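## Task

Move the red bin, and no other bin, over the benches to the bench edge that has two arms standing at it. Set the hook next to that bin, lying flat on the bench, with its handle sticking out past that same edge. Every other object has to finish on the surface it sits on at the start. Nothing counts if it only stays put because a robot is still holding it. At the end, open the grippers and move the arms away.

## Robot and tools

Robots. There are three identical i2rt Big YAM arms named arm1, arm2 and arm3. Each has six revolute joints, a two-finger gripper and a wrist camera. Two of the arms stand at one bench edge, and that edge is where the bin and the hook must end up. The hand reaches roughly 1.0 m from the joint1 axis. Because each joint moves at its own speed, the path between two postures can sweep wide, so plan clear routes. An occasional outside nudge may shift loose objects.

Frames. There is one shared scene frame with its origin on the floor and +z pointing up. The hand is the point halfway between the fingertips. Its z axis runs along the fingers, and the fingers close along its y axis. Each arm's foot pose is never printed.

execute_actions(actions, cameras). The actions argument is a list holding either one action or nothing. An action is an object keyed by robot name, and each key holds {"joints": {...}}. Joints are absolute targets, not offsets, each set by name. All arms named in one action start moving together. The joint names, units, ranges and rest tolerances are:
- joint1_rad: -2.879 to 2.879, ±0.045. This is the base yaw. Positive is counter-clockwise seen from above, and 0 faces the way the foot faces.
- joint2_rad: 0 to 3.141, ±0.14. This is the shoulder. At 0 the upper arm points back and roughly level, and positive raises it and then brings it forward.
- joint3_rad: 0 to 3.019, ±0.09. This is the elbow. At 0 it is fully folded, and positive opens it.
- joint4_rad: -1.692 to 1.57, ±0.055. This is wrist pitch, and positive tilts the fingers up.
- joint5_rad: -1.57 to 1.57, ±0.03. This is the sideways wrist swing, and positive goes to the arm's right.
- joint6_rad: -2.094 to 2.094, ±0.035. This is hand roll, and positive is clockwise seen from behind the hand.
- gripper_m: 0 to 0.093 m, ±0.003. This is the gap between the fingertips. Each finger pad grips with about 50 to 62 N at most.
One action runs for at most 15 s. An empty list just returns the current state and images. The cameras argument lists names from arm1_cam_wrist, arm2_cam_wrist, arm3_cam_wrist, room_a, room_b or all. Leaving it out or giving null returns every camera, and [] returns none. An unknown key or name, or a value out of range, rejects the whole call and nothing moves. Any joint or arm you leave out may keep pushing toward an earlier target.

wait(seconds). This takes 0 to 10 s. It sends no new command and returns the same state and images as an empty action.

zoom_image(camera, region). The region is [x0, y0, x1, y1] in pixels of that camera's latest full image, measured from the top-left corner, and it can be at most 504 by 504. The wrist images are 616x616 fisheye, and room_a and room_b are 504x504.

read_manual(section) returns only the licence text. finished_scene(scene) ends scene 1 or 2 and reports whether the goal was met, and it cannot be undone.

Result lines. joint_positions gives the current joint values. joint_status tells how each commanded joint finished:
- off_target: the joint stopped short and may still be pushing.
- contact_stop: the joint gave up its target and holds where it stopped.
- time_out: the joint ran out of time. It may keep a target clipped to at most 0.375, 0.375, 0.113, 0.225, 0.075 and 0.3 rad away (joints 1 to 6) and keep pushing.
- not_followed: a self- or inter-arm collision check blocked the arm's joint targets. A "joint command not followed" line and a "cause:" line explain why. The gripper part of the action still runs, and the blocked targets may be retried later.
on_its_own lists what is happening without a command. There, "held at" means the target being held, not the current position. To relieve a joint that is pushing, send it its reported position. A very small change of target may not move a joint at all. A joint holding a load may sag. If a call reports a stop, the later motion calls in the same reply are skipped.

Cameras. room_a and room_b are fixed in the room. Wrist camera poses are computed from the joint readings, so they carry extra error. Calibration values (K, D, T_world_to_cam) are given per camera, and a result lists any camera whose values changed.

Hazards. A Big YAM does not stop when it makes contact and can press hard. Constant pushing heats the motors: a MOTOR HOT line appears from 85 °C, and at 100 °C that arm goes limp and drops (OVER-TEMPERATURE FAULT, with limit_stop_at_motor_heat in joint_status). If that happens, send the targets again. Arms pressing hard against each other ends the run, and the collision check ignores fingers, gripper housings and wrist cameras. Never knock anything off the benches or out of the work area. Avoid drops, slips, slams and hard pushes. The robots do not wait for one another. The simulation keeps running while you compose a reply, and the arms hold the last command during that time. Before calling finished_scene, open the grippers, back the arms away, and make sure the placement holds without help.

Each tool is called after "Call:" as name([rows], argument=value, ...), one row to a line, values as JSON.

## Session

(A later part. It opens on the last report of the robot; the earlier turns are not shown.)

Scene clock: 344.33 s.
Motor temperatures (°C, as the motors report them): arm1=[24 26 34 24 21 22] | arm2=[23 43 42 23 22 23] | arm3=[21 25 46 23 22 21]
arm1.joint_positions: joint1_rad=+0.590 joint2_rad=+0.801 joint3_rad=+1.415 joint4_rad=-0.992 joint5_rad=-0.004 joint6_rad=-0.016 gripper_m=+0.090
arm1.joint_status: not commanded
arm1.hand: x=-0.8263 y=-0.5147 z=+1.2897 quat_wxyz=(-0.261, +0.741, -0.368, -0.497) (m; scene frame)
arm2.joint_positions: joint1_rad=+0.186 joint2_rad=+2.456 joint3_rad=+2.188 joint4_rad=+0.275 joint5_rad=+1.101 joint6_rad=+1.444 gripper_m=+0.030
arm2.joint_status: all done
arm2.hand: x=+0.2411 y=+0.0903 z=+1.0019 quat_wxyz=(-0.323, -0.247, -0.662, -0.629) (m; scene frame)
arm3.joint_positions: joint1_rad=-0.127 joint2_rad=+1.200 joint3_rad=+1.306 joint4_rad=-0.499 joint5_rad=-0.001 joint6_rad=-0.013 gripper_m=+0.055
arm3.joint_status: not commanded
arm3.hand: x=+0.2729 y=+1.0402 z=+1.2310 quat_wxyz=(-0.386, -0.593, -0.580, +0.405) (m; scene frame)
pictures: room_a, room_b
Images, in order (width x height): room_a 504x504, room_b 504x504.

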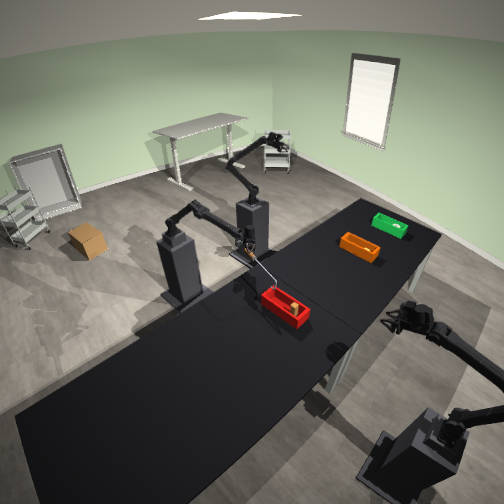

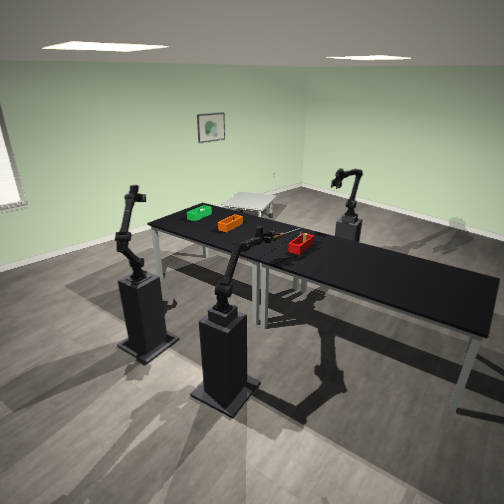

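Call:
execute_actions([
  {"arm2":{"joints":{"joint1_rad":0.245}}},
], cameras=[])

Call:
execute_actions([
  {"arm2":{"joints":{"joint2_rad":2.575,"joint3_rad":2.2,"joint4_rad":0.3}}},
], cameras=["room_a","room_b"])

Call:
zoom_image(camera="room_a", region=[200,200,340,340])

Call:
zoom_image(camera="room_b", region=[220,190,340,290])

Scene clock: 357.40 s.
Motor temperatures (°C, as the motors report them): arm1=[24 26 34 24 21 22] | arm2=[23 43 41 23 22 23] | arm3=[21 25 46 23 22 21]
arm1.joint_positions: joint1_rad=+0.590 joint2_rad=+0.801 joint3_rad=+1.415 joint4_rad=-0.992 joint5_rad=-0.004 joint6_rad=-0.016 gripper_m=+0.090
arm1.joint_status: not commanded
arm1.hand: x=-0.8263 y=-0.5147 z=+1.2897 quat_wxyz=(-0.261, +0.741, -0.368, -0.497) (m; scene frame)
arm2.joint_positions: joint1_rad=+0.247 joint2_rad=+2.456 joint3_rad=+2.188 joint4_rad=+0.275 joint5_rad=+1.101 joint6_rad=+1.444 gripper_m=+0.030
arm2.joint_status: all done
arm2.hand: x=+0.1868 y=+0.0834 z=+1.0021 quat_wxyz=(-0.304, -0.227, -0.669, -0.639) (m; scene frame)
arm3.joint_positions: joint1_rad=-0.127 joint2_rad=+1.200 joint3_rad=+1.306 joint4_rad=-0.499 joint5_rad=-0.001 joint6_rad=-0.013 gripper_m=+0.055
arm3.joint_status: not commanded
arm3.hand: x=+0.2729 y=+1.0402 z=+1.2310 quat_wxyz=(-0.386, -0.593, -0.580, +0.405) (m; scene frame)
pictures: none
No camera images: the call's "cameras" was empty. Leave "cameras" out to get every camera's image.

Scene clock: 358.37 s.
Motor temperatures (°C, as the motors report them): arm1=[24 26 34 24 21 22] | arm2=[23 43 41 23 22 23] | arm3=[21 25 46 23 22 21]
arm1.joint_positions: joint1_rad=+0.590 joint2_rad=+0.801 joint3_rad=+1.415 joint4_rad=-0.992 joint5_rad=-0.004 joint6_rad=-0.016 gripper_m=+0.090
arm1.joint_status: not commanded
arm1.hand: x=-0.8263 y=-0.5147 z=+1.2897 quat_wxyz=(-0.261, +0.741, -0.368, -0.497) (m; scene frame)
arm2.joint_positions: joint1_rad=+0.247 joint2_rad=+2.552 joint3_rad=+2.186 joint4_rad=+0.326 joint5_rad=+1.104 joint6_rad=+1.509 gripper_m=+0.031
arm2.joint_status: all done
arm2.hand: x=+0.1856 y=+0.0875 z=+0.9259 quat_wxyz=(-0.294, -0.238, -0.673, -0.635) (m; scene frame)
arm3.joint_positions: joint1_rad=-0.127 joint2_rad=+1.200 joint3_rad=+1.306 joint4_rad=-0.499 joint5_rad=-0.001 joint6_rad=-0.013 gripper_m=+0.055
arm3.joint_status: not commanded
arm3.hand: x=+0.2729 y=+1.0402 z=+1.2310 quat_wxyz=(-0.386, -0.593, -0.580, +0.405) (m; scene frame)
pictures: room_a, room_b
Images, in order (width x height): room_a 504x504, room_b 504x504.

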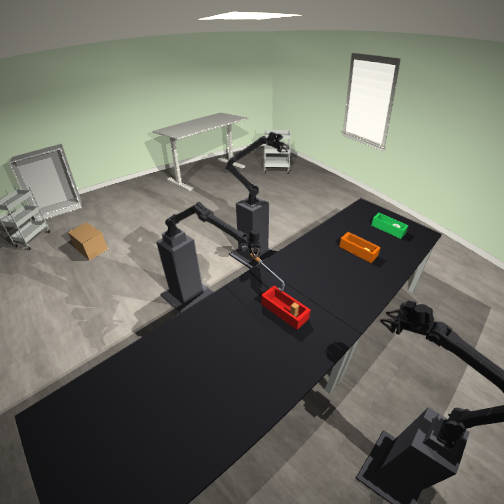

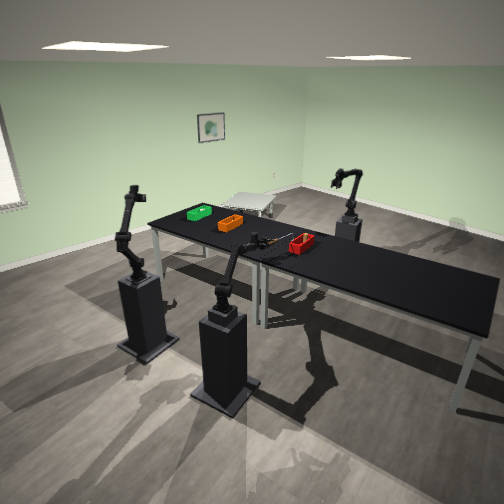

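Region (200, 200, 340, 340) of room_a's 504x504 image, scaled by 3.600, with more detail than that image has.

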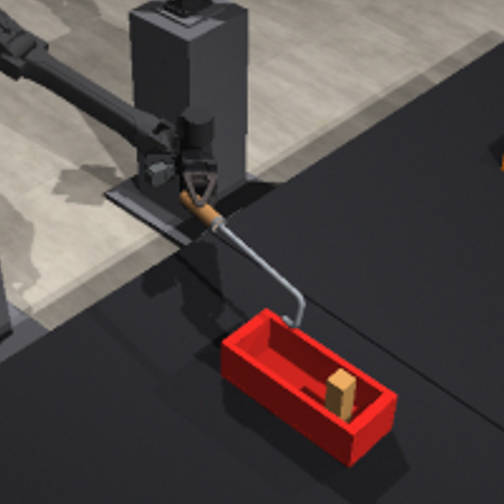

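Region (220, 190, 340, 290) of room_b's 504x504 image, scaled by 4.200, with more detail than that image has.

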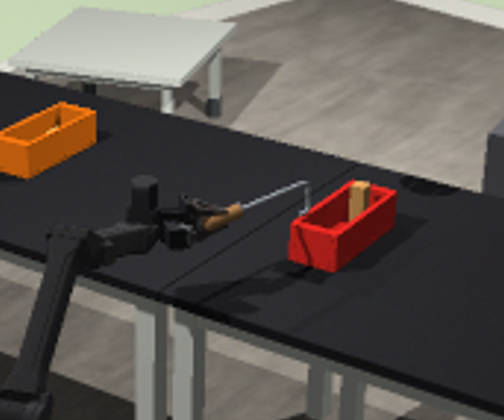

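Call:
execute_actions([
  {"arm2":{"joints":{"joint2_rad":2.4}}},
], cameras=[])

Call:
execute_actions([
  {"arm2":{"joints":{"joint1_rad":0.195}}},
], cameras=[])

Call:
execute_actions([
  {"arm2":{"joints":{"joint2_rad":2.57}}},
], cameras=["room_a","room_b"])

Call:
zoom_image(camera="room_a", region=[200,200,340,340])

Call:
zoom_image(camera="room_b", region=[220,190,340,290])

Scene clock: 371.37 s.
Motor temperatures (°C, as the motors report them): arm1=[24 26 34 24 21 22] | arm2=[23 43 40 23 22 23] | arm3=[21 25 46 23 22 21]
arm1.joint_positions: joint1_rad=+0.590 joint2_rad=+0.801 joint3_rad=+1.415 joint4_rad=-0.992 joint5_rad=-0.004 joint6_rad=-0.016 gripper_m=+0.090
arm1.joint_status: not commanded
arm1.hand: x=-0.8263 y=-0.5147 z=+1.2897 quat_wxyz=(-0.261, +0.741, -0.368, -0.497) (m; scene frame)
arm2.joint_positions: joint1_rad=+0.247 joint2_rad=+2.491 joint3_rad=+2.181 joint4_rad=+0.282 joint5_rad=+1.101 joint6_rad=+1.445 gripper_m=+0.031
arm2.joint_status: all done
arm2.hand: x=+0.1868 y=+0.0851 z=+0.9689 quat_wxyz=(-0.311, -0.219, -0.678, -0.629) (m; scene frame)
arm3.joint_positions: joint1_rad=-0.127 joint2_rad=+1.200 joint3_rad=+1.306 joint4_rad=-0.499 joint5_rad=-0.001 joint6_rad=-0.013 gripper_m=+0.055
arm3.joint_status: not commanded
arm3.hand: x=+0.2729 y=+1.0402 z=+1.2310 quat_wxyz=(-0.386, -0.593, -0.580, +0.405) (m; scene frame)
pictures: none
No camera images: the call's "cameras" was empty. Leave "cameras" out to get every camera's image.

Scene clock: 372.67 s.
Motor temperatures (°C, as the motors report them): arm1=[24 26 34 24 21 22] | arm2=[23 43 40 23 22 23] | arm3=[21 25 46 23 22 21]
arm1.joint_positions: joint1_rad=+0.590 joint2_rad=+0.801 joint3_rad=+1.415 joint4_rad=-0.992 joint5_rad=-0.004 joint6_rad=-0.016 gripper_m=+0.090
arm1.joint_status: not commanded
arm1.hand: x=-0.8263 y=-0.5147 z=+1.2897 quat_wxyz=(-0.261, +0.741, -0.368, -0.497) (m; scene frame)
arm2.joint_positions: joint1_rad=+0.190 joint2_rad=+2.491 joint3_rad=+2.181 joint4_rad=+0.282 joint5_rad=+1.100 joint6_rad=+1.444 gripper_m=+0.031
arm2.joint_status: all done
arm2.hand: x=+0.2370 y=+0.0917 z=+0.9687 quat_wxyz=(-0.329, -0.238, -0.672, -0.620) (m; scene frame)
arm3.joint_positions: joint1_rad=-0.127 joint2_rad=+1.200 joint3_rad=+1.306 joint4_rad=-0.499 joint5_rad=-0.001 joint6_rad=-0.013 gripper_m=+0.055
arm3.joint_status: not commanded
arm3.hand: x=+0.2729 y=+1.0402 z=+1.2310 quat_wxyz=(-0.386, -0.593, -0.580, +0.405) (m; scene frame)
pictures: none
No camera images: the call's "cameras" was empty. Leave "cameras" out to get every camera's image.

Scene clock: 373.93 s.
Motor temperatures (°C, as the motors report them): arm1=[24 26 34 24 21 22] | arm2=[23 43 40 23 22 23] | arm3=[21 25 46 23 22 21]
arm1.joint_positions: joint1_rad=+0.590 joint2_rad=+0.801 joint3_rad=+1.415 joint4_rad=-0.992 joint5_rad=-0.004 joint6_rad=-0.016 gripper_m=+0.090
arm1.joint_status: not commanded
arm1.hand: x=-0.8263 y=-0.5147 z=+1.2897 quat_wxyz=(-0.261, +0.741, -0.368, -0.497) (m; scene frame)
arm2.joint_positions: joint1_rad=+0.191 joint2_rad=+2.594 joint3_rad=+2.180 joint4_rad=+0.300 joint5_rad=+1.099 joint6_rad=+1.475 gripper_m=+0.031
arm2.joint_status: all done
arm2.hand: x=+0.2352 y=+0.0930 z=+0.8831 quat_wxyz=(-0.336, -0.226, -0.690, -0.600) (m; scene frame)
arm3.joint_positions: joint1_rad=-0.127 joint2_rad=+1.200 joint3_rad=+1.306 joint4_rad=-0.499 joint5_rad=-0.001 joint6_rad=-0.013 gripper_m=+0.055
arm3.joint_status: not commanded
arm3.hand: x=+0.2729 y=+1.0402 z=+1.2310 quat_wxyz=(-0.386, -0.593, -0.580, +0.405) (m; scene frame)
pictures: room_a, room_b
Images, in order (width x height): room_a 504x504, room_b 504x504.

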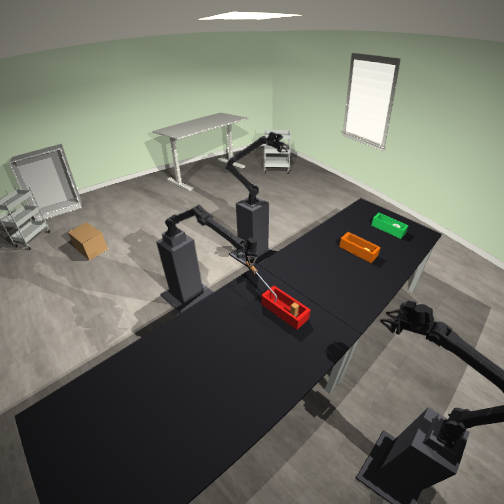

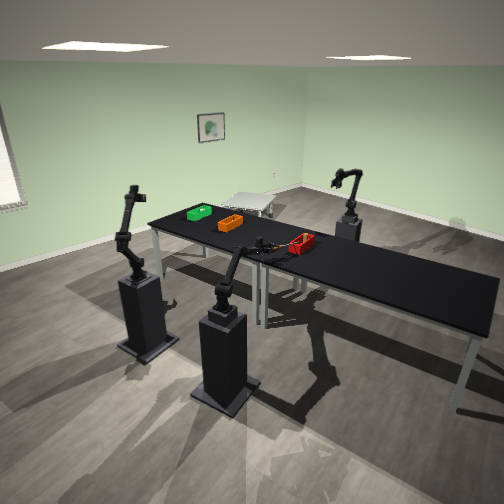

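Region (200, 200, 340, 340) of room_a's 504x504 image, scaled by 3.600, with more detail than that image has.

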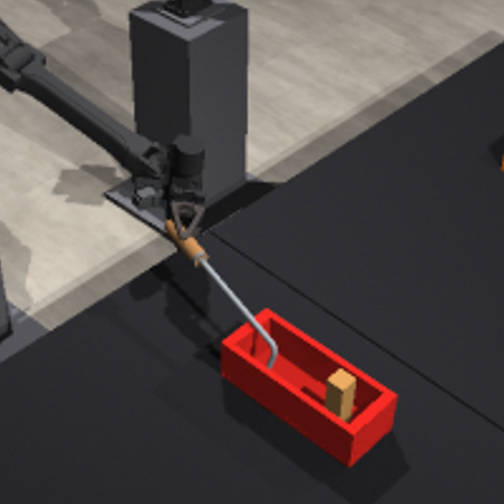

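Region (220, 190, 340, 290) of room_b's 504x504 image, scaled by 4.200, with more detail than that image has.

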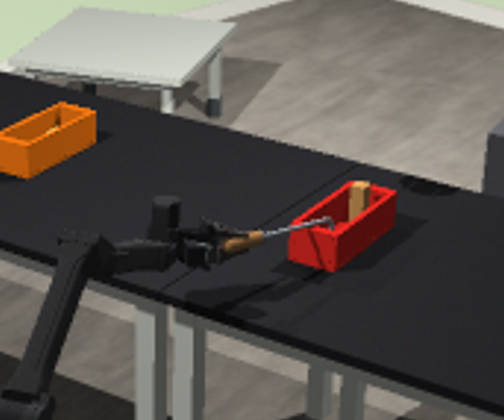

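Call:
execute_actions([
  {"arm2":{"joints":{"joint2_rad":2.42,"joint3_rad":1.85,"joint4_rad":0.6}}},
], cameras=[])

Call:
execute_actions([
  {"arm2":{"joints":{"joint2_rad":2.29,"joint3_rad":1.58,"joint4_rad":0.745}}},
], cameras=["room_a"])

Call:
execute_actions([
  {"arm2":{"joints":{"joint2_rad":2.09,"joint3_rad":1.145,"joint4_rad":0.98}}},
], cameras=["room_a","room_b"])

Call:
zoom_image(camera="room_a", region=[180,180,340,340])

Scene clock: 391.53 s.
Motor temperatures (°C, as the motors report them): arm1=[24 25 34 24 21 22] | arm2=[23 44 39 23 22 23] | arm3=[21 25 46 23 22 21]
arm1.joint_positions: joint1_rad=+0.590 joint2_rad=+0.801 joint3_rad=+1.415 joint4_rad=-0.992 joint5_rad=-0.004 joint6_rad=-0.016 gripper_m=+0.090
arm1.joint_status: not commanded
arm1.hand: x=-0.8263 y=-0.5147 z=+1.2897 quat_wxyz=(-0.261, +0.741, -0.368, -0.497) (m; scene frame)
arm2.joint_positions: joint1_rad=+0.191 joint2_rad=+2.477 joint3_rad=+1.856 joint4_rad=+0.587 joint5_rad=+1.095 joint6_rad=+1.469 gripper_m=+0.031
arm2.joint_status: all done
arm2.hand: x=+0.2497 y=+0.0387 z=+0.8670 quat_wxyz=(-0.320, -0.242, -0.671, -0.623) (m; scene frame)
arm3.joint_positions: joint1_rad=-0.127 joint2_rad=+1.200 joint3_rad=+1.306 joint4_rad=-0.499 joint5_rad=-0.001 joint6_rad=-0.013 gripper_m=+0.055
arm3.joint_status: not commanded
arm3.hand: x=+0.2729 y=+1.0402 z=+1.2310 quat_wxyz=(-0.386, -0.593, -0.580, +0.405) (m; scene frame)
pictures: none
No camera images: the call's "cameras" was empty. Leave "cameras" out to get every camera's image.

Scene clock: 392.47 s.
Motor temperatures (°C, as the motors report them): arm1=[24 25 34 24 21 22] | arm2=[23 44 39 23 22 23] | arm3=[21 25 46 23 22 21]
arm1.joint_positions: joint1_rad=+0.590 joint2_rad=+0.801 joint3_rad=+1.415 joint4_rad=-0.992 joint5_rad=-0.004 joint6_rad=-0.016 gripper_m=+0.090
arm1.joint_status: not commanded
arm1.hand: x=-0.8263 y=-0.5147 z=+1.2897 quat_wxyz=(-0.261, +0.741, -0.368, -0.497) (m; scene frame)
arm2.joint_positions: joint1_rad=+0.191 joint2_rad=+2.345 joint3_rad=+1.584 joint4_rad=+0.724 joint5_rad=+1.096 joint6_rad=+1.465 gripper_m=+0.031
arm2.joint_status: all done
arm2.hand: x=+0.2663 y=-0.0199 z=+0.8683 quat_wxyz=(-0.323, -0.241, -0.672, -0.621) (m; scene frame)
arm3.joint_positions: joint1_rad=-0.127 joint2_rad=+1.200 joint3_rad=+1.306 joint4_rad=-0.499 joint5_rad=-0.001 joint6_rad=-0.013 gripper_m=+0.055
arm3.joint_status: not commanded
arm3.hand: x=+0.2729 y=+1.0402 z=+1.2310 quat_wxyz=(-0.386, -0.593, -0.580, +0.405) (m; scene frame)
pictures: room_a
Images, in order (width x height): room_a 504x504.

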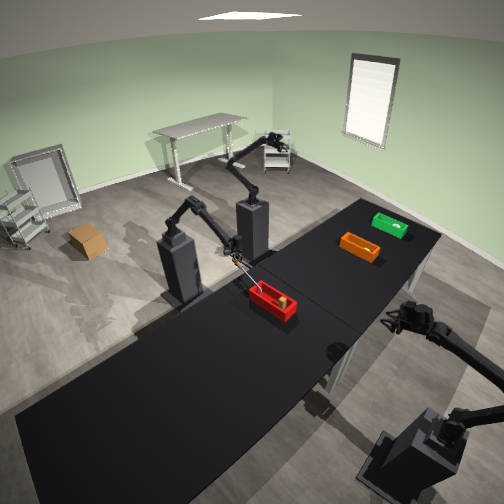

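Scene clock: 393.53 s.
Motor temperatures (°C, as the motors report them): arm1=[24 25 34 24 21 22] | arm2=[23 44 39 23 22 23] | arm3=[21 25 46 23 22 21]
arm1.joint_positions: joint1_rad=+0.590 joint2_rad=+0.801 joint3_rad=+1.415 joint4_rad=-0.992 joint5_rad=-0.004 joint6_rad=-0.016 gripper_m=+0.090
arm1.joint_status: not commanded
arm1.hand: x=-0.8263 y=-0.5147 z=+1.2897 quat_wxyz=(-0.261, +0.741, -0.368, -0.497) (m; scene frame)
arm2.joint_positions: joint1_rad=+0.192 joint2_rad=+2.139 joint3_rad=+1.142 joint4_rad=+0.956 joint5_rad=+1.099 joint6_rad=+1.459 gripper_m=+0.031
arm2.joint_status: all done
arm2.hand: x=+0.2992 y=-0.1372 z=+0.8698 quat_wxyz=(-0.326, -0.238, -0.674, -0.619) (m; scene frame)
arm3.joint_positions: joint1_rad=-0.127 joint2_rad=+1.200 joint3_rad=+1.306 joint4_rad=-0.499 joint5_rad=-0.001 joint6_rad=-0.013 gripper_m=+0.055
arm3.joint_status: not commanded
arm3.hand: x=+0.2729 y=+1.0402 z=+1.2310 quat_wxyz=(-0.386, -0.593, -0.580, +0.405) (m; scene frame)
pictures: room_a, room_b
Images, in order (width x height): room_a 504x504, room_b 504x504.

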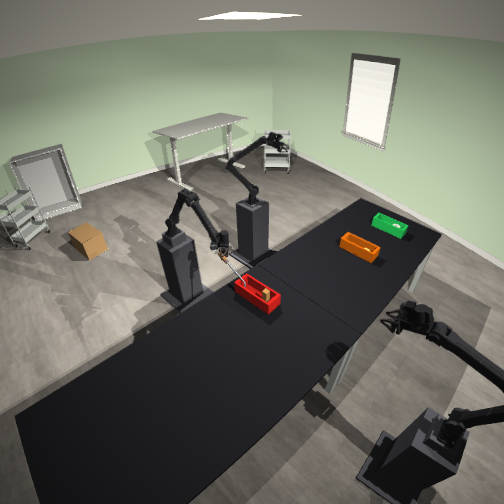

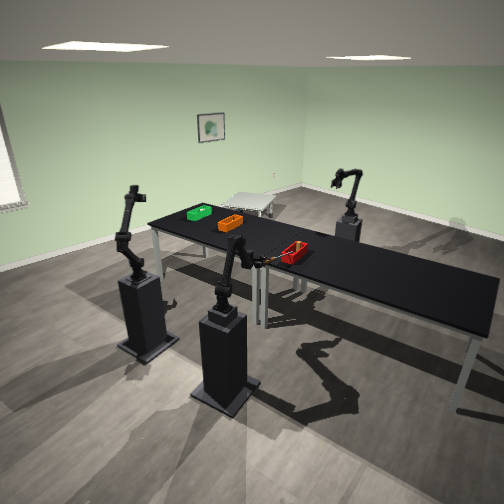

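Region (180, 180, 340, 340) of room_a's 504x504 image, scaled by 3.150, with more detail than that image has.

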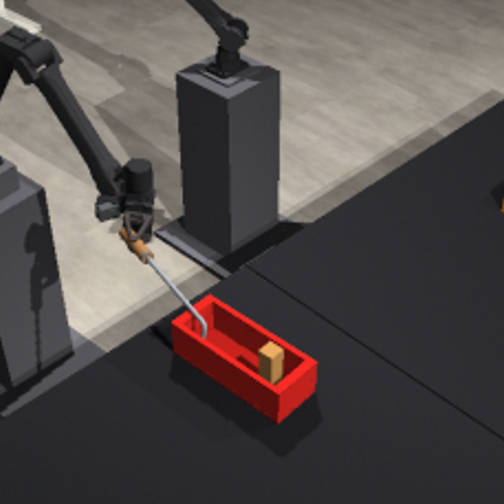

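Call:
execute_actions([
  {"arm2":{"joints":{"joint2_rad":1.945,"joint3_rad":0.82,"joint4_rad":1.17}}},
], cameras=["room_a","room_b"])

Call:
zoom_image(camera="room_a", region=[160,200,320,360])

Call:
zoom_image(camera="room_b", region=[220,200,340,300])

Scene clock: 399.17 s.
Motor temperatures (°C, as the motors report them): arm1=[24 25 34 24 21 22] | arm2=[23 43 38 23 22 23] | arm3=[21 25 46 23 22 21]
arm1.joint_positions: joint1_rad=+0.590 joint2_rad=+0.801 joint3_rad=+1.415 joint4_rad=-0.992 joint5_rad=-0.004 joint6_rad=-0.016 gripper_m=+0.090
arm1.joint_status: not commanded
arm1.hand: x=-0.8263 y=-0.5147 z=+1.2897 quat_wxyz=(-0.261, +0.741, -0.368, -0.497) (m; scene frame)
arm2.joint_positions: joint1_rad=+0.192 joint2_rad=+1.993 joint3_rad=+0.813 joint4_rad=+1.138 joint5_rad=+1.099 joint6_rad=+1.452 gripper_m=+0.031
arm2.joint_status: all done
arm2.hand: x=+0.3277 y=-0.2390 z=+0.8717 quat_wxyz=(-0.329, -0.236, -0.675, -0.617) (m; scene frame)
arm3.joint_positions: joint1_rad=-0.127 joint2_rad=+1.200 joint3_rad=+1.306 joint4_rad=-0.499 joint5_rad=-0.001 joint6_rad=-0.013 gripper_m=+0.055
arm3.joint_status: not commanded
arm3.hand: x=+0.2729 y=+1.0402 z=+1.2310 quat_wxyz=(-0.386, -0.593, -0.580, +0.405) (m; scene frame)
pictures: room_a, room_b
Images, in order (width x height): room_a 504x504, room_b 504x504.

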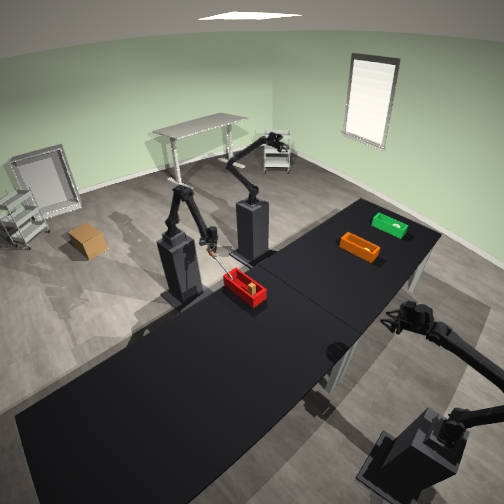

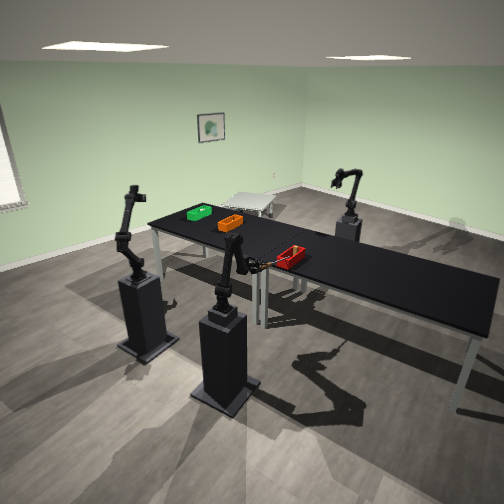

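Region (160, 200, 320, 360) of room_a's 504x504 image, scaled by 3.150, with more detail than that image has.

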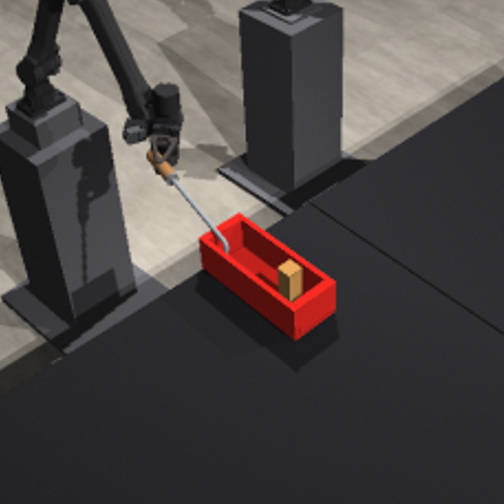

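Region (220, 200, 340, 300) of room_b's 504x504 image, scaled by 4.200, with more detail than that image has.

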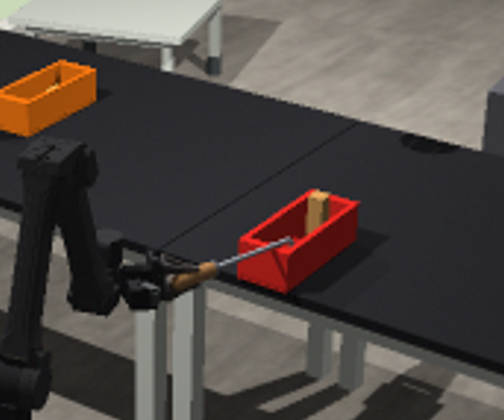

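Call:
execute_actions([
  {"arm2":{"joints":{"joint2_rad":2.05,"joint3_rad":0.98,"joint4_rad":1.08}}},
], cameras=[])

Call:
execute_actions([
  {"arm2":{"joints":{"joint2_rad":1.85,"joint3_rad":1.05,"joint4_rad":0.95}}},
], cameras=["room_a","room_b"])

Call:
zoom_image(camera="room_b", region=[220,200,340,300])

Scene clock: 409.17 s.
Motor temperatures (°C, as the motors report them): arm1=[24 25 34 24 21 22] | arm2=[23 42 37 23 22 23] | arm3=[21 25 46 23 22 21]
arm1.joint_positions: joint1_rad=+0.590 joint2_rad=+0.801 joint3_rad=+1.415 joint4_rad=-0.992 joint5_rad=-0.004 joint6_rad=-0.016 gripper_m=+0.090
arm1.joint_status: not commanded
arm1.hand: x=-0.8263 y=-0.5147 z=+1.2897 quat_wxyz=(-0.261, +0.741, -0.368, -0.497) (m; scene frame)
arm2.joint_positions: joint1_rad=+0.192 joint2_rad=+2.052 joint3_rad=+0.935 joint4_rad=+1.075 joint5_rad=+1.100 joint6_rad=+1.453 gripper_m=+0.031
arm2.joint_status: all done
arm2.hand: x=+0.3168 y=-0.2002 z=+0.8687 quat_wxyz=(-0.328, -0.236, -0.674, -0.618) (m; scene frame)
arm3.joint_positions: joint1_rad=-0.127 joint2_rad=+1.200 joint3_rad=+1.306 joint4_rad=-0.499 joint5_rad=-0.001 joint6_rad=-0.013 gripper_m=+0.055
arm3.joint_status: not commanded
arm3.hand: x=+0.2729 y=+1.0402 z=+1.2310 quat_wxyz=(-0.386, -0.593, -0.580, +0.405) (m; scene frame)
pictures: none
No camera images: the call's "cameras" was empty. Leave "cameras" out to get every camera's image.

Scene clock: 410.30 s.
Motor temperatures (°C, as the motors report them): arm1=[24 25 34 24 21 22] | arm2=[23 41 37 23 22 23] | arm3=[21 25 46 23 22 21]
arm1.joint_positions: joint1_rad=+0.590 joint2_rad=+0.801 joint3_rad=+1.415 joint4_rad=-0.992 joint5_rad=-0.004 joint6_rad=-0.016 gripper_m=+0.090
arm1.joint_status: not commanded
arm1.hand: x=-0.8263 y=-0.5147 z=+1.2897 quat_wxyz=(-0.261, +0.741, -0.368, -0.497) (m; scene frame)
arm2.joint_positions: joint1_rad=+0.192 joint2_rad=+1.891 joint3_rad=+0.990 joint4_rad=+0.929 joint5_rad=+1.099 joint6_rad=+1.440 gripper_m=+0.031
arm2.joint_status: all done
arm2.hand: x=+0.3123 y=-0.1832 z=+0.9569 quat_wxyz=(-0.318, -0.249, -0.658, -0.636) (m; scene frame)
arm3.joint_positions: joint1_rad=-0.127 joint2_rad=+1.200 joint3_rad=+1.306 joint4_rad=-0.499 joint5_rad=-0.001 joint6_rad=-0.013 gripper_m=+0.055
arm3.joint_status: not commanded
arm3.hand: x=+0.2729 y=+1.0402 z=+1.2310 quat_wxyz=(-0.386, -0.593, -0.580, +0.405) (m; scene frame)
pictures: room_a, room_b
Images, in order (width x height): room_a 504x504, room_b 504x504.

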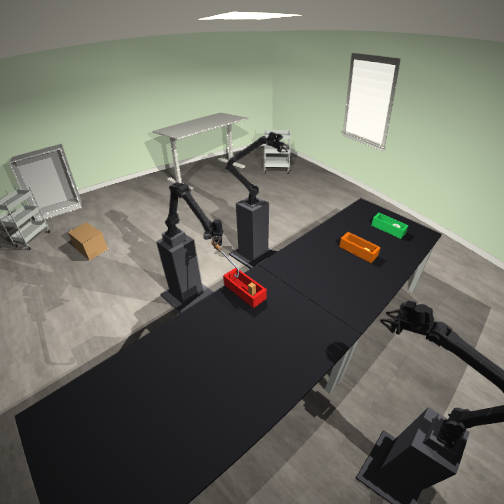

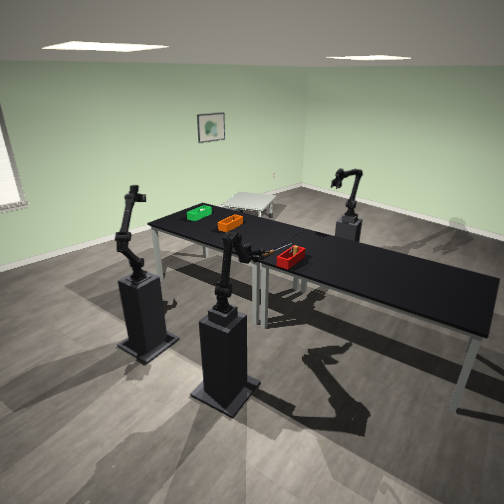

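Region (220, 200, 340, 300) of room_b's 504x504 image, scaled by 4.200, with more detail than that image has.

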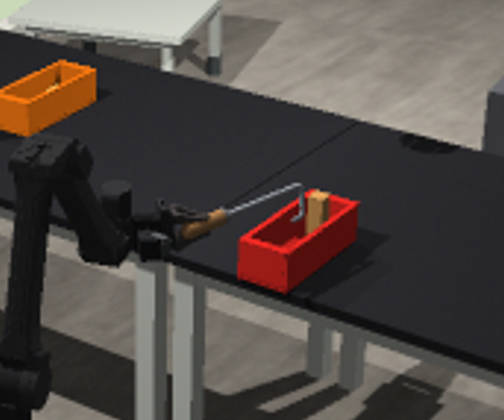

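Call:
execute_actions([
  {"arm2":{"joints":{"joint2_rad":1.6,"joint3_rad":1.1,"joint4_rad":0.8}}},
], cameras=[])

Call:
execute_actions([
  {"arm2":{"joints":{"joint1_rad":-0.28,"joint5_rad":-0.15,"joint6_rad":0.04}}},
], cameras=["room_a","room_b"])

Scene clock: 425.90 s.
Motor temperatures (°C, as the motors report them): arm1=[24 25 34 24 21 22] | arm2=[23 41 40 23 22 23] | arm3=[21 25 46 23 22 21]
arm1.joint_positions: joint1_rad=+0.590 joint2_rad=+0.801 joint3_rad=+1.415 joint4_rad=-0.992 joint5_rad=-0.004 joint6_rad=-0.016 gripper_m=+0.090
arm1.joint_status: not commanded
arm1.hand: x=-0.8263 y=-0.5147 z=+1.2897 quat_wxyz=(-0.261, +0.741, -0.368, -0.497) (m; scene frame)
arm2.joint_positions: joint1_rad=+0.192 joint2_rad=+1.618 joint3_rad=+1.040 joint4_rad=+0.777 joint5_rad=+1.103 joint6_rad=+1.435 gripper_m=+0.030
arm2.joint_status: all done
arm2.hand: x=+0.3182 y=-0.2010 z=+1.1101 quat_wxyz=(-0.284, -0.289, -0.611, -0.680) (m; scene frame)
arm3.joint_positions: joint1_rad=-0.127 joint2_rad=+1.200 joint3_rad=+1.306 joint4_rad=-0.499 joint5_rad=-0.001 joint6_rad=-0.013 gripper_m=+0.055
arm3.joint_status: not commanded
arm3.hand: x=+0.2729 y=+1.0402 z=+1.2310 quat_wxyz=(-0.386, -0.593, -0.580, +0.405) (m; scene frame)
pictures: none
No camera images: the call's "cameras" was empty. Leave "cameras" out to get every camera's image.

Scene clock: 427.93 s.
Motor temperatures (°C, as the motors report them): arm1=[24 25 34 24 21 22] | arm2=[23 41 40 23 22 23] | arm3=[21 25 46 23 22 21]
arm1.joint_positions: joint1_rad=+0.590 joint2_rad=+0.801 joint3_rad=+1.415 joint4_rad=-0.992 joint5_rad=-0.004 joint6_rad=-0.016 gripper_m=+0.090
arm1.joint_status: not commanded
arm1.hand: x=-0.8263 y=-0.5147 z=+1.2897 quat_wxyz=(-0.261, +0.741, -0.368, -0.497) (m; scene frame)
arm2.joint_positions: joint1_rad=-0.277 joint2_rad=+1.618 joint3_rad=+1.040 joint4_rad=+0.773 joint5_rad=-0.148 joint6_rad=+0.058 gripper_m=+0.031
arm2.joint_status: all done
arm2.hand: x=+0.4310 y=-0.1381 z=+1.1270 quat_wxyz=(-0.549, +0.432, -0.467, -0.543) (m; scene frame)
arm3.joint_positions: joint1_rad=-0.127 joint2_rad=+1.200 joint3_rad=+1.306 joint4_rad=-0.499 joint5_rad=-0.001 joint6_rad=-0.013 gripper_m=+0.055
arm3.joint_status: not commanded
arm3.hand: x=+0.2729 y=+1.0402 z=+1.2310 quat_wxyz=(-0.386, -0.593, -0.580, +0.405) (m; scene frame)
pictures: room_a, room_b
Images, in order (width x height): room_a 504x504, room_b 504x504.

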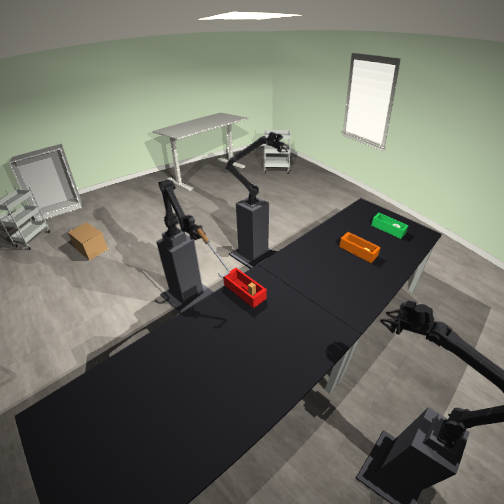

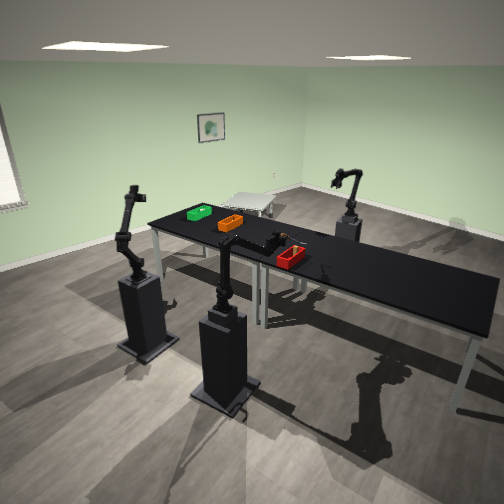

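Call:
execute_actions([
  {"arm2":{"joints":{"joint2_rad":2.2,"joint3_rad":1.62,"joint4_rad":1.5}}},
], cameras=[])

Call:
execute_actions([
  {"arm2":{"joints":{"joint2_rad":2.48,"joint3_rad":1.6}}},
], cameras=["room_a","room_b"])

Call:
zoom_image(camera="room_a", region=[140,200,300,360])

Call:
zoom_image(camera="room_b", region=[220,200,360,320])

Scene clock: 443.83 s.
Motor temperatures (°C, as the motors report them): arm1=[24 25 34 24 21 22] | arm2=[23 40 42 23 22 23] | arm3=[21 25 46 23 22 21]
arm1.joint_positions: joint1_rad=+0.590 joint2_rad=+0.801 joint3_rad=+1.415 joint4_rad=-0.992 joint5_rad=-0.004 joint6_rad=-0.016 gripper_m=+0.090
arm1.joint_status: not commanded
arm1.hand: x=-0.8263 y=-0.5147 z=+1.2897 quat_wxyz=(-0.261, +0.741, -0.368, -0.497) (m; scene frame)
arm2.joint_positions: joint1_rad=-0.277 joint2_rad=+2.244 joint3_rad=+1.534 joint4_rad=+1.449 joint5_rad=-0.150 joint6_rad=+0.058 gripper_m=+0.031
arm2.joint_status: all done
arm2.hand: x=+0.4526 y=-0.0260 z=+1.0827 quat_wxyz=(-0.667, +0.299, -0.278, -0.623) (m; scene frame)
arm3.joint_positions: joint1_rad=-0.127 joint2_rad=+1.200 joint3_rad=+1.306 joint4_rad=-0.499 joint5_rad=-0.001 joint6_rad=-0.013 gripper_m=+0.055
arm3.joint_status: not commanded
arm3.hand: x=+0.2729 y=+1.0402 z=+1.2310 quat_wxyz=(-0.386, -0.593, -0.580, +0.405) (m; scene frame)
pictures: none
No camera images: the call's "cameras" was empty. Leave "cameras" out to get every camera's image.

Scene clock: 445.00 s.
Motor temperatures (°C, as the motors report them): arm1=[24 25 34 24 21 22] | arm2=[23 40 42 23 22 23] | arm3=[21 25 46 23 22 21]
arm1.joint_positions: joint1_rad=+0.590 joint2_rad=+0.801 joint3_rad=+1.415 joint4_rad=-0.992 joint5_rad=-0.004 joint6_rad=-0.016 gripper_m=+0.090
arm1.joint_status: not commanded
arm1.hand: x=-0.8263 y=-0.5147 z=+1.2897 quat_wxyz=(-0.261, +0.741, -0.368, -0.497) (m; scene frame)
arm2.joint_positions: joint1_rad=-0.277 joint2_rad=+2.552 joint3_rad=+1.553 joint4_rad=+1.462 joint5_rad=-0.149 joint6_rad=+0.055 gripper_m=+0.031
arm2.joint_status: all done
arm2.hand: x=+0.4555 y=-0.0077 z=+0.8553 quat_wxyz=(-0.614, +0.370, -0.376, -0.587) (m; scene frame)
arm3.joint_positions: joint1_rad=-0.127 joint2_rad=+1.200 joint3_rad=+1.306 joint4_rad=-0.499 joint5_rad=-0.001 joint6_rad=-0.013 gripper_m=+0.055
arm3.joint_status: not commanded
arm3.hand: x=+0.2729 y=+1.0402 z=+1.2310 quat_wxyz=(-0.386, -0.593, -0.580, +0.405) (m; scene frame)
pictures: room_a, room_b
Images, in order (width x height): room_a 504x504, room_b 504x504.

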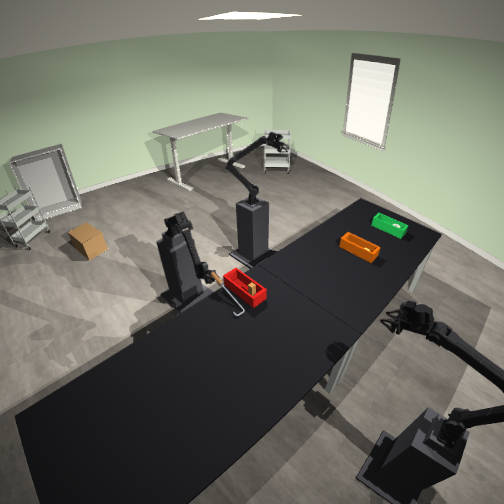

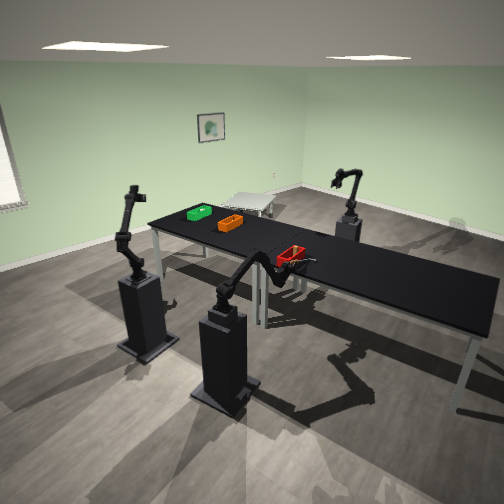

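Region (140, 200, 300, 360) of room_a's 504x504 image, scaled by 3.150, with more detail than that image has.

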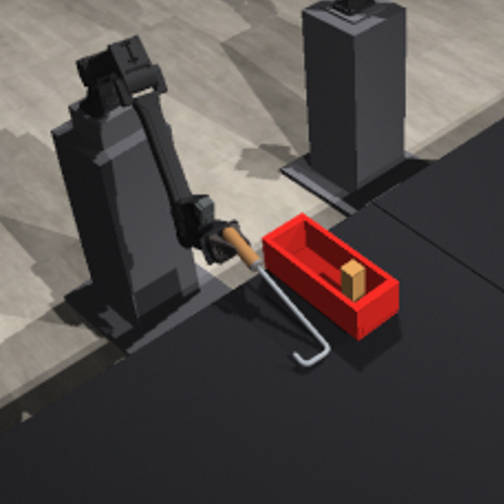

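Region (220, 200, 360, 320) of room_b's 504x504 image, scaled by 3.600, with more detail than that image has; it fills the top 432 rows of this view, and the rest is white.

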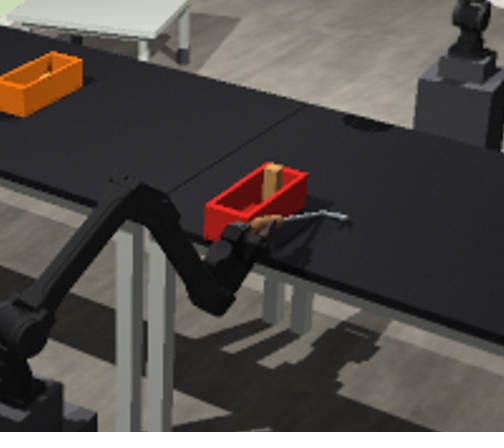

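Call:
execute_actions([
  {"arm2":{"joints":{"joint2_rad":2.66,"joint3_rad":1.5,"joint4_rad":1.5}}},
], cameras=["room_a","room_b"])

Call:
zoom_image(camera="room_a", region=[140,200,300,360])

Call:
zoom_image(camera="room_b", region=[220,200,360,320])

Scene clock: 454.43 s.
Motor temperatures (°C, as the motors report them): arm1=[24 25 34 24 21 22] | arm2=[23 42 40 23 22 23] | arm3=[21 25 46 23 22 21]
arm1.joint_positions: joint1_rad=+0.590 joint2_rad=+0.801 joint3_rad=+1.415 joint4_rad=-0.992 joint5_rad=-0.004 joint6_rad=-0.016 gripper_m=+0.090
arm1.joint_status: not commanded
arm1.hand: x=-0.8263 y=-0.5147 z=+1.2897 quat_wxyz=(-0.261, +0.741, -0.368, -0.497) (m; scene frame)
arm2.joint_positions: joint1_rad=-0.277 joint2_rad=+2.644 joint3_rad=+1.506 joint4_rad=+1.510 joint5_rad=-0.148 joint6_rad=+0.051 gripper_m=+0.030
arm2.joint_status: all done
arm2.hand: x=+0.4507 y=-0.0320 z=+0.7765 quat_wxyz=(-0.595, +0.392, -0.407, -0.572) (m; scene frame)
arm3.joint_positions: joint1_rad=-0.127 joint2_rad=+1.200 joint3_rad=+1.306 joint4_rad=-0.499 joint5_rad=-0.001 joint6_rad=-0.013 gripper_m=+0.055
arm3.joint_status: not commanded
arm3.hand: x=+0.2729 y=+1.0402 z=+1.2310 quat_wxyz=(-0.386, -0.593, -0.580, +0.405) (m; scene frame)
pictures: room_a, room_b
Images, in order (width x height): room_a 504x504, room_b 504x504.

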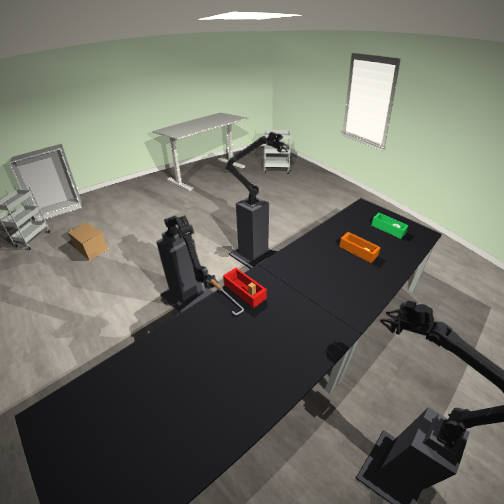

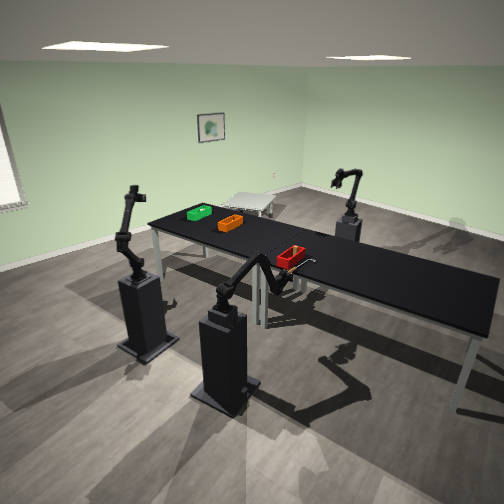

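Region (140, 200, 300, 360) of room_a's 504x504 image, scaled by 3.150, with more detail than that image has.

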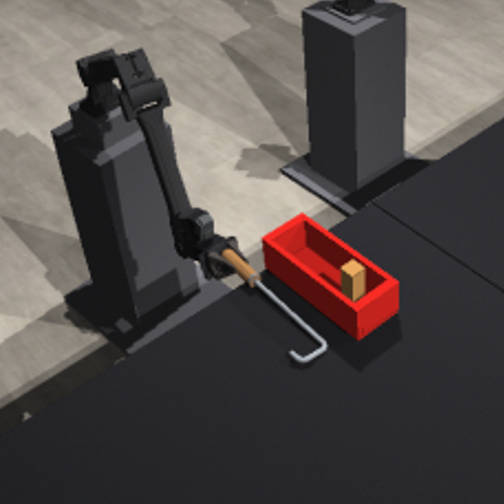

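Region (220, 200, 360, 320) of room_b's 504x504 image, scaled by 3.600, with more detail than that image has; it fills the top 432 rows of this view, and the rest is white.

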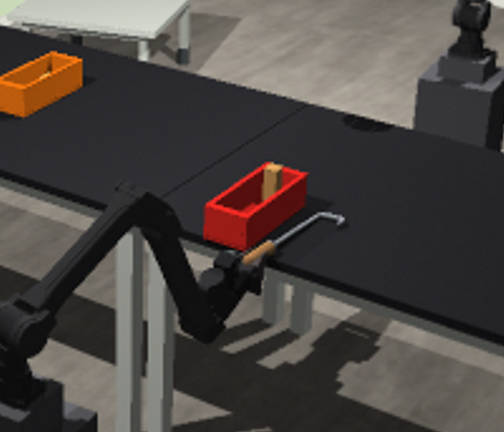

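Call:
execute_actions([
  {"arm2":{"joints":{"gripper_m":0.06}}},
], cameras=[])

Call:
execute_actions([
  {"arm2":{"joints":{"joint3_rad":1.0}}},
], cameras=["room_a","room_b"])

Call:
execute_actions([
  {"arm2":{"joints":{"joint3_rad":0.6}}},
], cameras=[])

Call:
execute_actions([
  {"arm2":{"joints":{"joint2_rad":1.2,"joint3_rad":0.4,"joint4_rad":0.3}}},
], cameras=["room_a","room_b"])

Call:
zoom_image(camera="room_a", region=[140,200,300,360])

Scene clock: 463.87 s.
Motor temperatures (°C, as the motors report them): arm1=[24 25 34 24 21 22] | arm2=[23 41 38 23 22 23] | arm3=[21 25 47 23 22 21]
arm1.joint_positions: joint1_rad=+0.590 joint2_rad=+0.801 joint3_rad=+1.415 joint4_rad=-0.992 joint5_rad=-0.004 joint6_rad=-0.016 gripper_m=+0.090
arm1.joint_status: not commanded
arm1.hand: x=-0.8263 y=-0.5147 z=+1.2897 quat_wxyz=(-0.261, +0.741, -0.368, -0.497) (m; scene frame)
arm2.joint_positions: joint1_rad=-0.277 joint2_rad=+2.644 joint3_rad=+1.504 joint4_rad=+1.508 joint5_rad=-0.148 joint6_rad=+0.051 gripper_m=+0.060
arm2.joint_status: all done
arm2.hand: x=+0.4506 y=-0.0324 z=+0.7754 quat_wxyz=(-0.594, +0.393, -0.408, -0.571) (m; scene frame)
arm3.joint_positions: joint1_rad=-0.127 joint2_rad=+1.200 joint3_rad=+1.306 joint4_rad=-0.499 joint5_rad=-0.001 joint6_rad=-0.013 gripper_m=+0.055
arm3.joint_status: not commanded
arm3.hand: x=+0.2729 y=+1.0402 z=+1.2310 quat_wxyz=(-0.386, -0.593, -0.580, +0.405) (m; scene frame)
pictures: none
No camera images: the call's "cameras" was empty. Leave "cameras" out to get every camera's image.

Scene clock: 465.00 s.
Motor temperatures (°C, as the motors report them): arm1=[24 25 34 24 21 22] | arm2=[23 41 38 23 22 23] | arm3=[21 25 47 23 22 21]
arm1.joint_positions: joint1_rad=+0.590 joint2_rad=+0.801 joint3_rad=+1.415 joint4_rad=-0.992 joint5_rad=-0.004 joint6_rad=-0.016 gripper_m=+0.090
arm1.joint_status: not commanded
arm1.hand: x=-0.8263 y=-0.5147 z=+1.2897 quat_wxyz=(-0.261, +0.741, -0.368, -0.497) (m; scene frame)
arm2.joint_positions: joint1_rad=-0.277 joint2_rad=+2.650 joint3_rad=+1.001 joint4_rad=+1.505 joint5_rad=-0.148 joint6_rad=+0.051 gripper_m=+0.060
arm2.joint_status: all done
arm2.hand: x=+0.4161 y=-0.2036 z=+0.6168 quat_wxyz=(-0.456, +0.500, -0.566, -0.471) (m; scene frame)
arm3.joint_positions: joint1_rad=-0.127 joint2_rad=+1.200 joint3_rad=+1.306 joint4_rad=-0.499 joint5_rad=-0.001 joint6_rad=-0.013 gripper_m=+0.055
arm3.joint_status: not commanded
arm3.hand: x=+0.2729 y=+1.0402 z=+1.2310 quat_wxyz=(-0.386, -0.593, -0.580, +0.405) (m; scene frame)
pictures: room_a, room_b
Images, in order (width x height): room_a 504x504, room_b 504x504.

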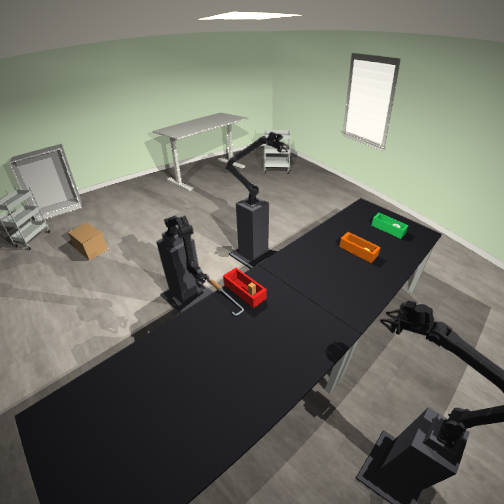

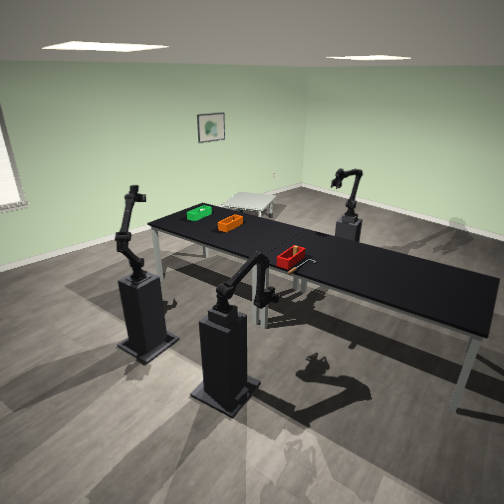

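Scene clock: 466.07 s.
Motor temperatures (°C, as the motors report them): arm1=[24 25 34 24 21 22] | arm2=[23 41 37 23 22 23] | arm3=[21 25 47 23 22 21]
arm1.joint_positions: joint1_rad=+0.590 joint2_rad=+0.801 joint3_rad=+1.415 joint4_rad=-0.992 joint5_rad=-0.004 joint6_rad=-0.016 gripper_m=+0.090
arm1.joint_status: not commanded
arm1.hand: x=-0.8263 y=-0.5147 z=+1.2897 quat_wxyz=(-0.261, +0.741, -0.368, -0.497) (m; scene frame)
arm2.joint_positions: joint1_rad=-0.277 joint2_rad=+2.650 joint3_rad=+0.609 joint4_rad=+1.505 joint5_rad=-0.148 joint6_rad=+0.051 gripper_m=+0.060
arm2.joint_status: all done
arm2.hand: x=+0.3819 y=-0.3756 z=+0.5672 quat_wxyz=(-0.330, +0.561, -0.662, -0.373) (m; scene frame)
arm3.joint_positions: joint1_rad=-0.127 joint2_rad=+1.200 joint3_rad=+1.306 joint4_rad=-0.499 joint5_rad=-0.001 joint6_rad=-0.013 gripper_m=+0.055
arm3.joint_status: not commanded
arm3.hand: x=+0.2729 y=+1.0402 z=+1.2310 quat_wxyz=(-0.386, -0.593, -0.580, +0.405) (m; scene frame)
pictures: none
No camera images: the call's "cameras" was empty. Leave "cameras" out to get every camera's image.

Scene clock: 467.90 s.
Motor temperatures (°C, as the motors report them): arm1=[24 25 34 24 21 22] | arm2=[23 41 37 23 22 23] | arm3=[21 25 47 23 22 21]
arm1.joint_positions: joint1_rad=+0.590 joint2_rad=+0.801 joint3_rad=+1.415 joint4_rad=-0.992 joint5_rad=-0.004 joint6_rad=-0.016 gripper_m=+0.090
arm1.joint_status: not commanded
arm1.hand: x=-0.8263 y=-0.5147 z=+1.2897 quat_wxyz=(-0.261, +0.741, -0.368, -0.497) (m; scene frame)
arm2.joint_positions: joint1_rad=-0.277 joint2_rad=+1.210 joint3_rad=+0.404 joint4_rad=+0.308 joint5_rad=-0.148 joint6_rad=+0.051 gripper_m=+0.060
arm2.joint_status: all done
arm2.hand: x=+0.3845 y=-0.3700 z=+0.8993 quat_wxyz=(-0.342, +0.556, -0.654, -0.383) (m; scene frame)
arm3.joint_positions: joint1_rad=-0.127 joint2_rad=+1.200 joint3_rad=+1.306 joint4_rad=-0.499 joint5_rad=-0.001 joint6_rad=-0.013 gripper_m=+0.055
arm3.joint_status: not commanded
arm3.hand: x=+0.2729 y=+1.0402 z=+1.2310 quat_wxyz=(-0.386, -0.593, -0.580, +0.405) (m; scene frame)
pictures: room_a, room_b
Images, in order (width x height): room_a 504x504, room_b 504x504.

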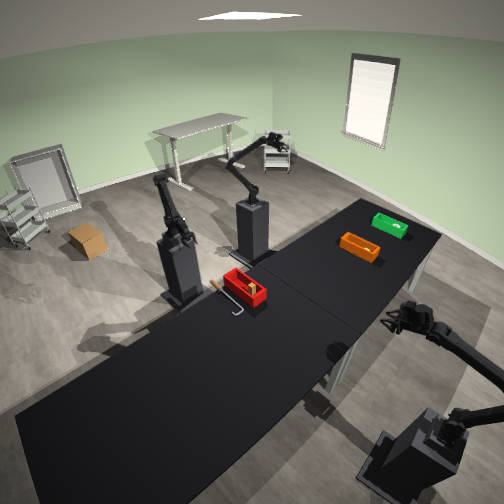

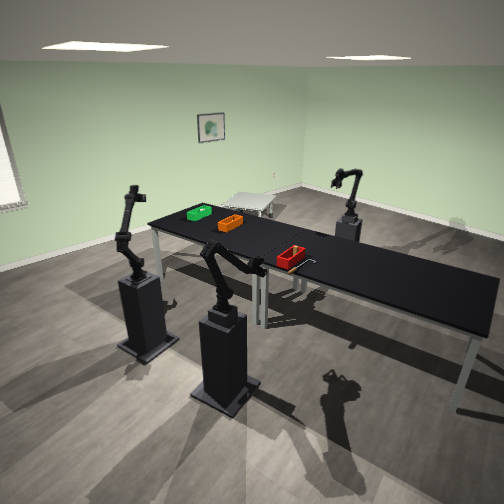

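Region (140, 200, 300, 360) of room_a's 504x504 image, scaled by 3.150, with more detail than that image has.

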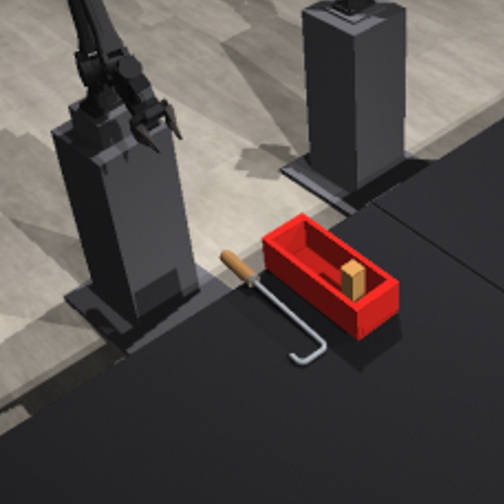

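Call:
finished_scene(scene=2)

The scene is finished: the task was done.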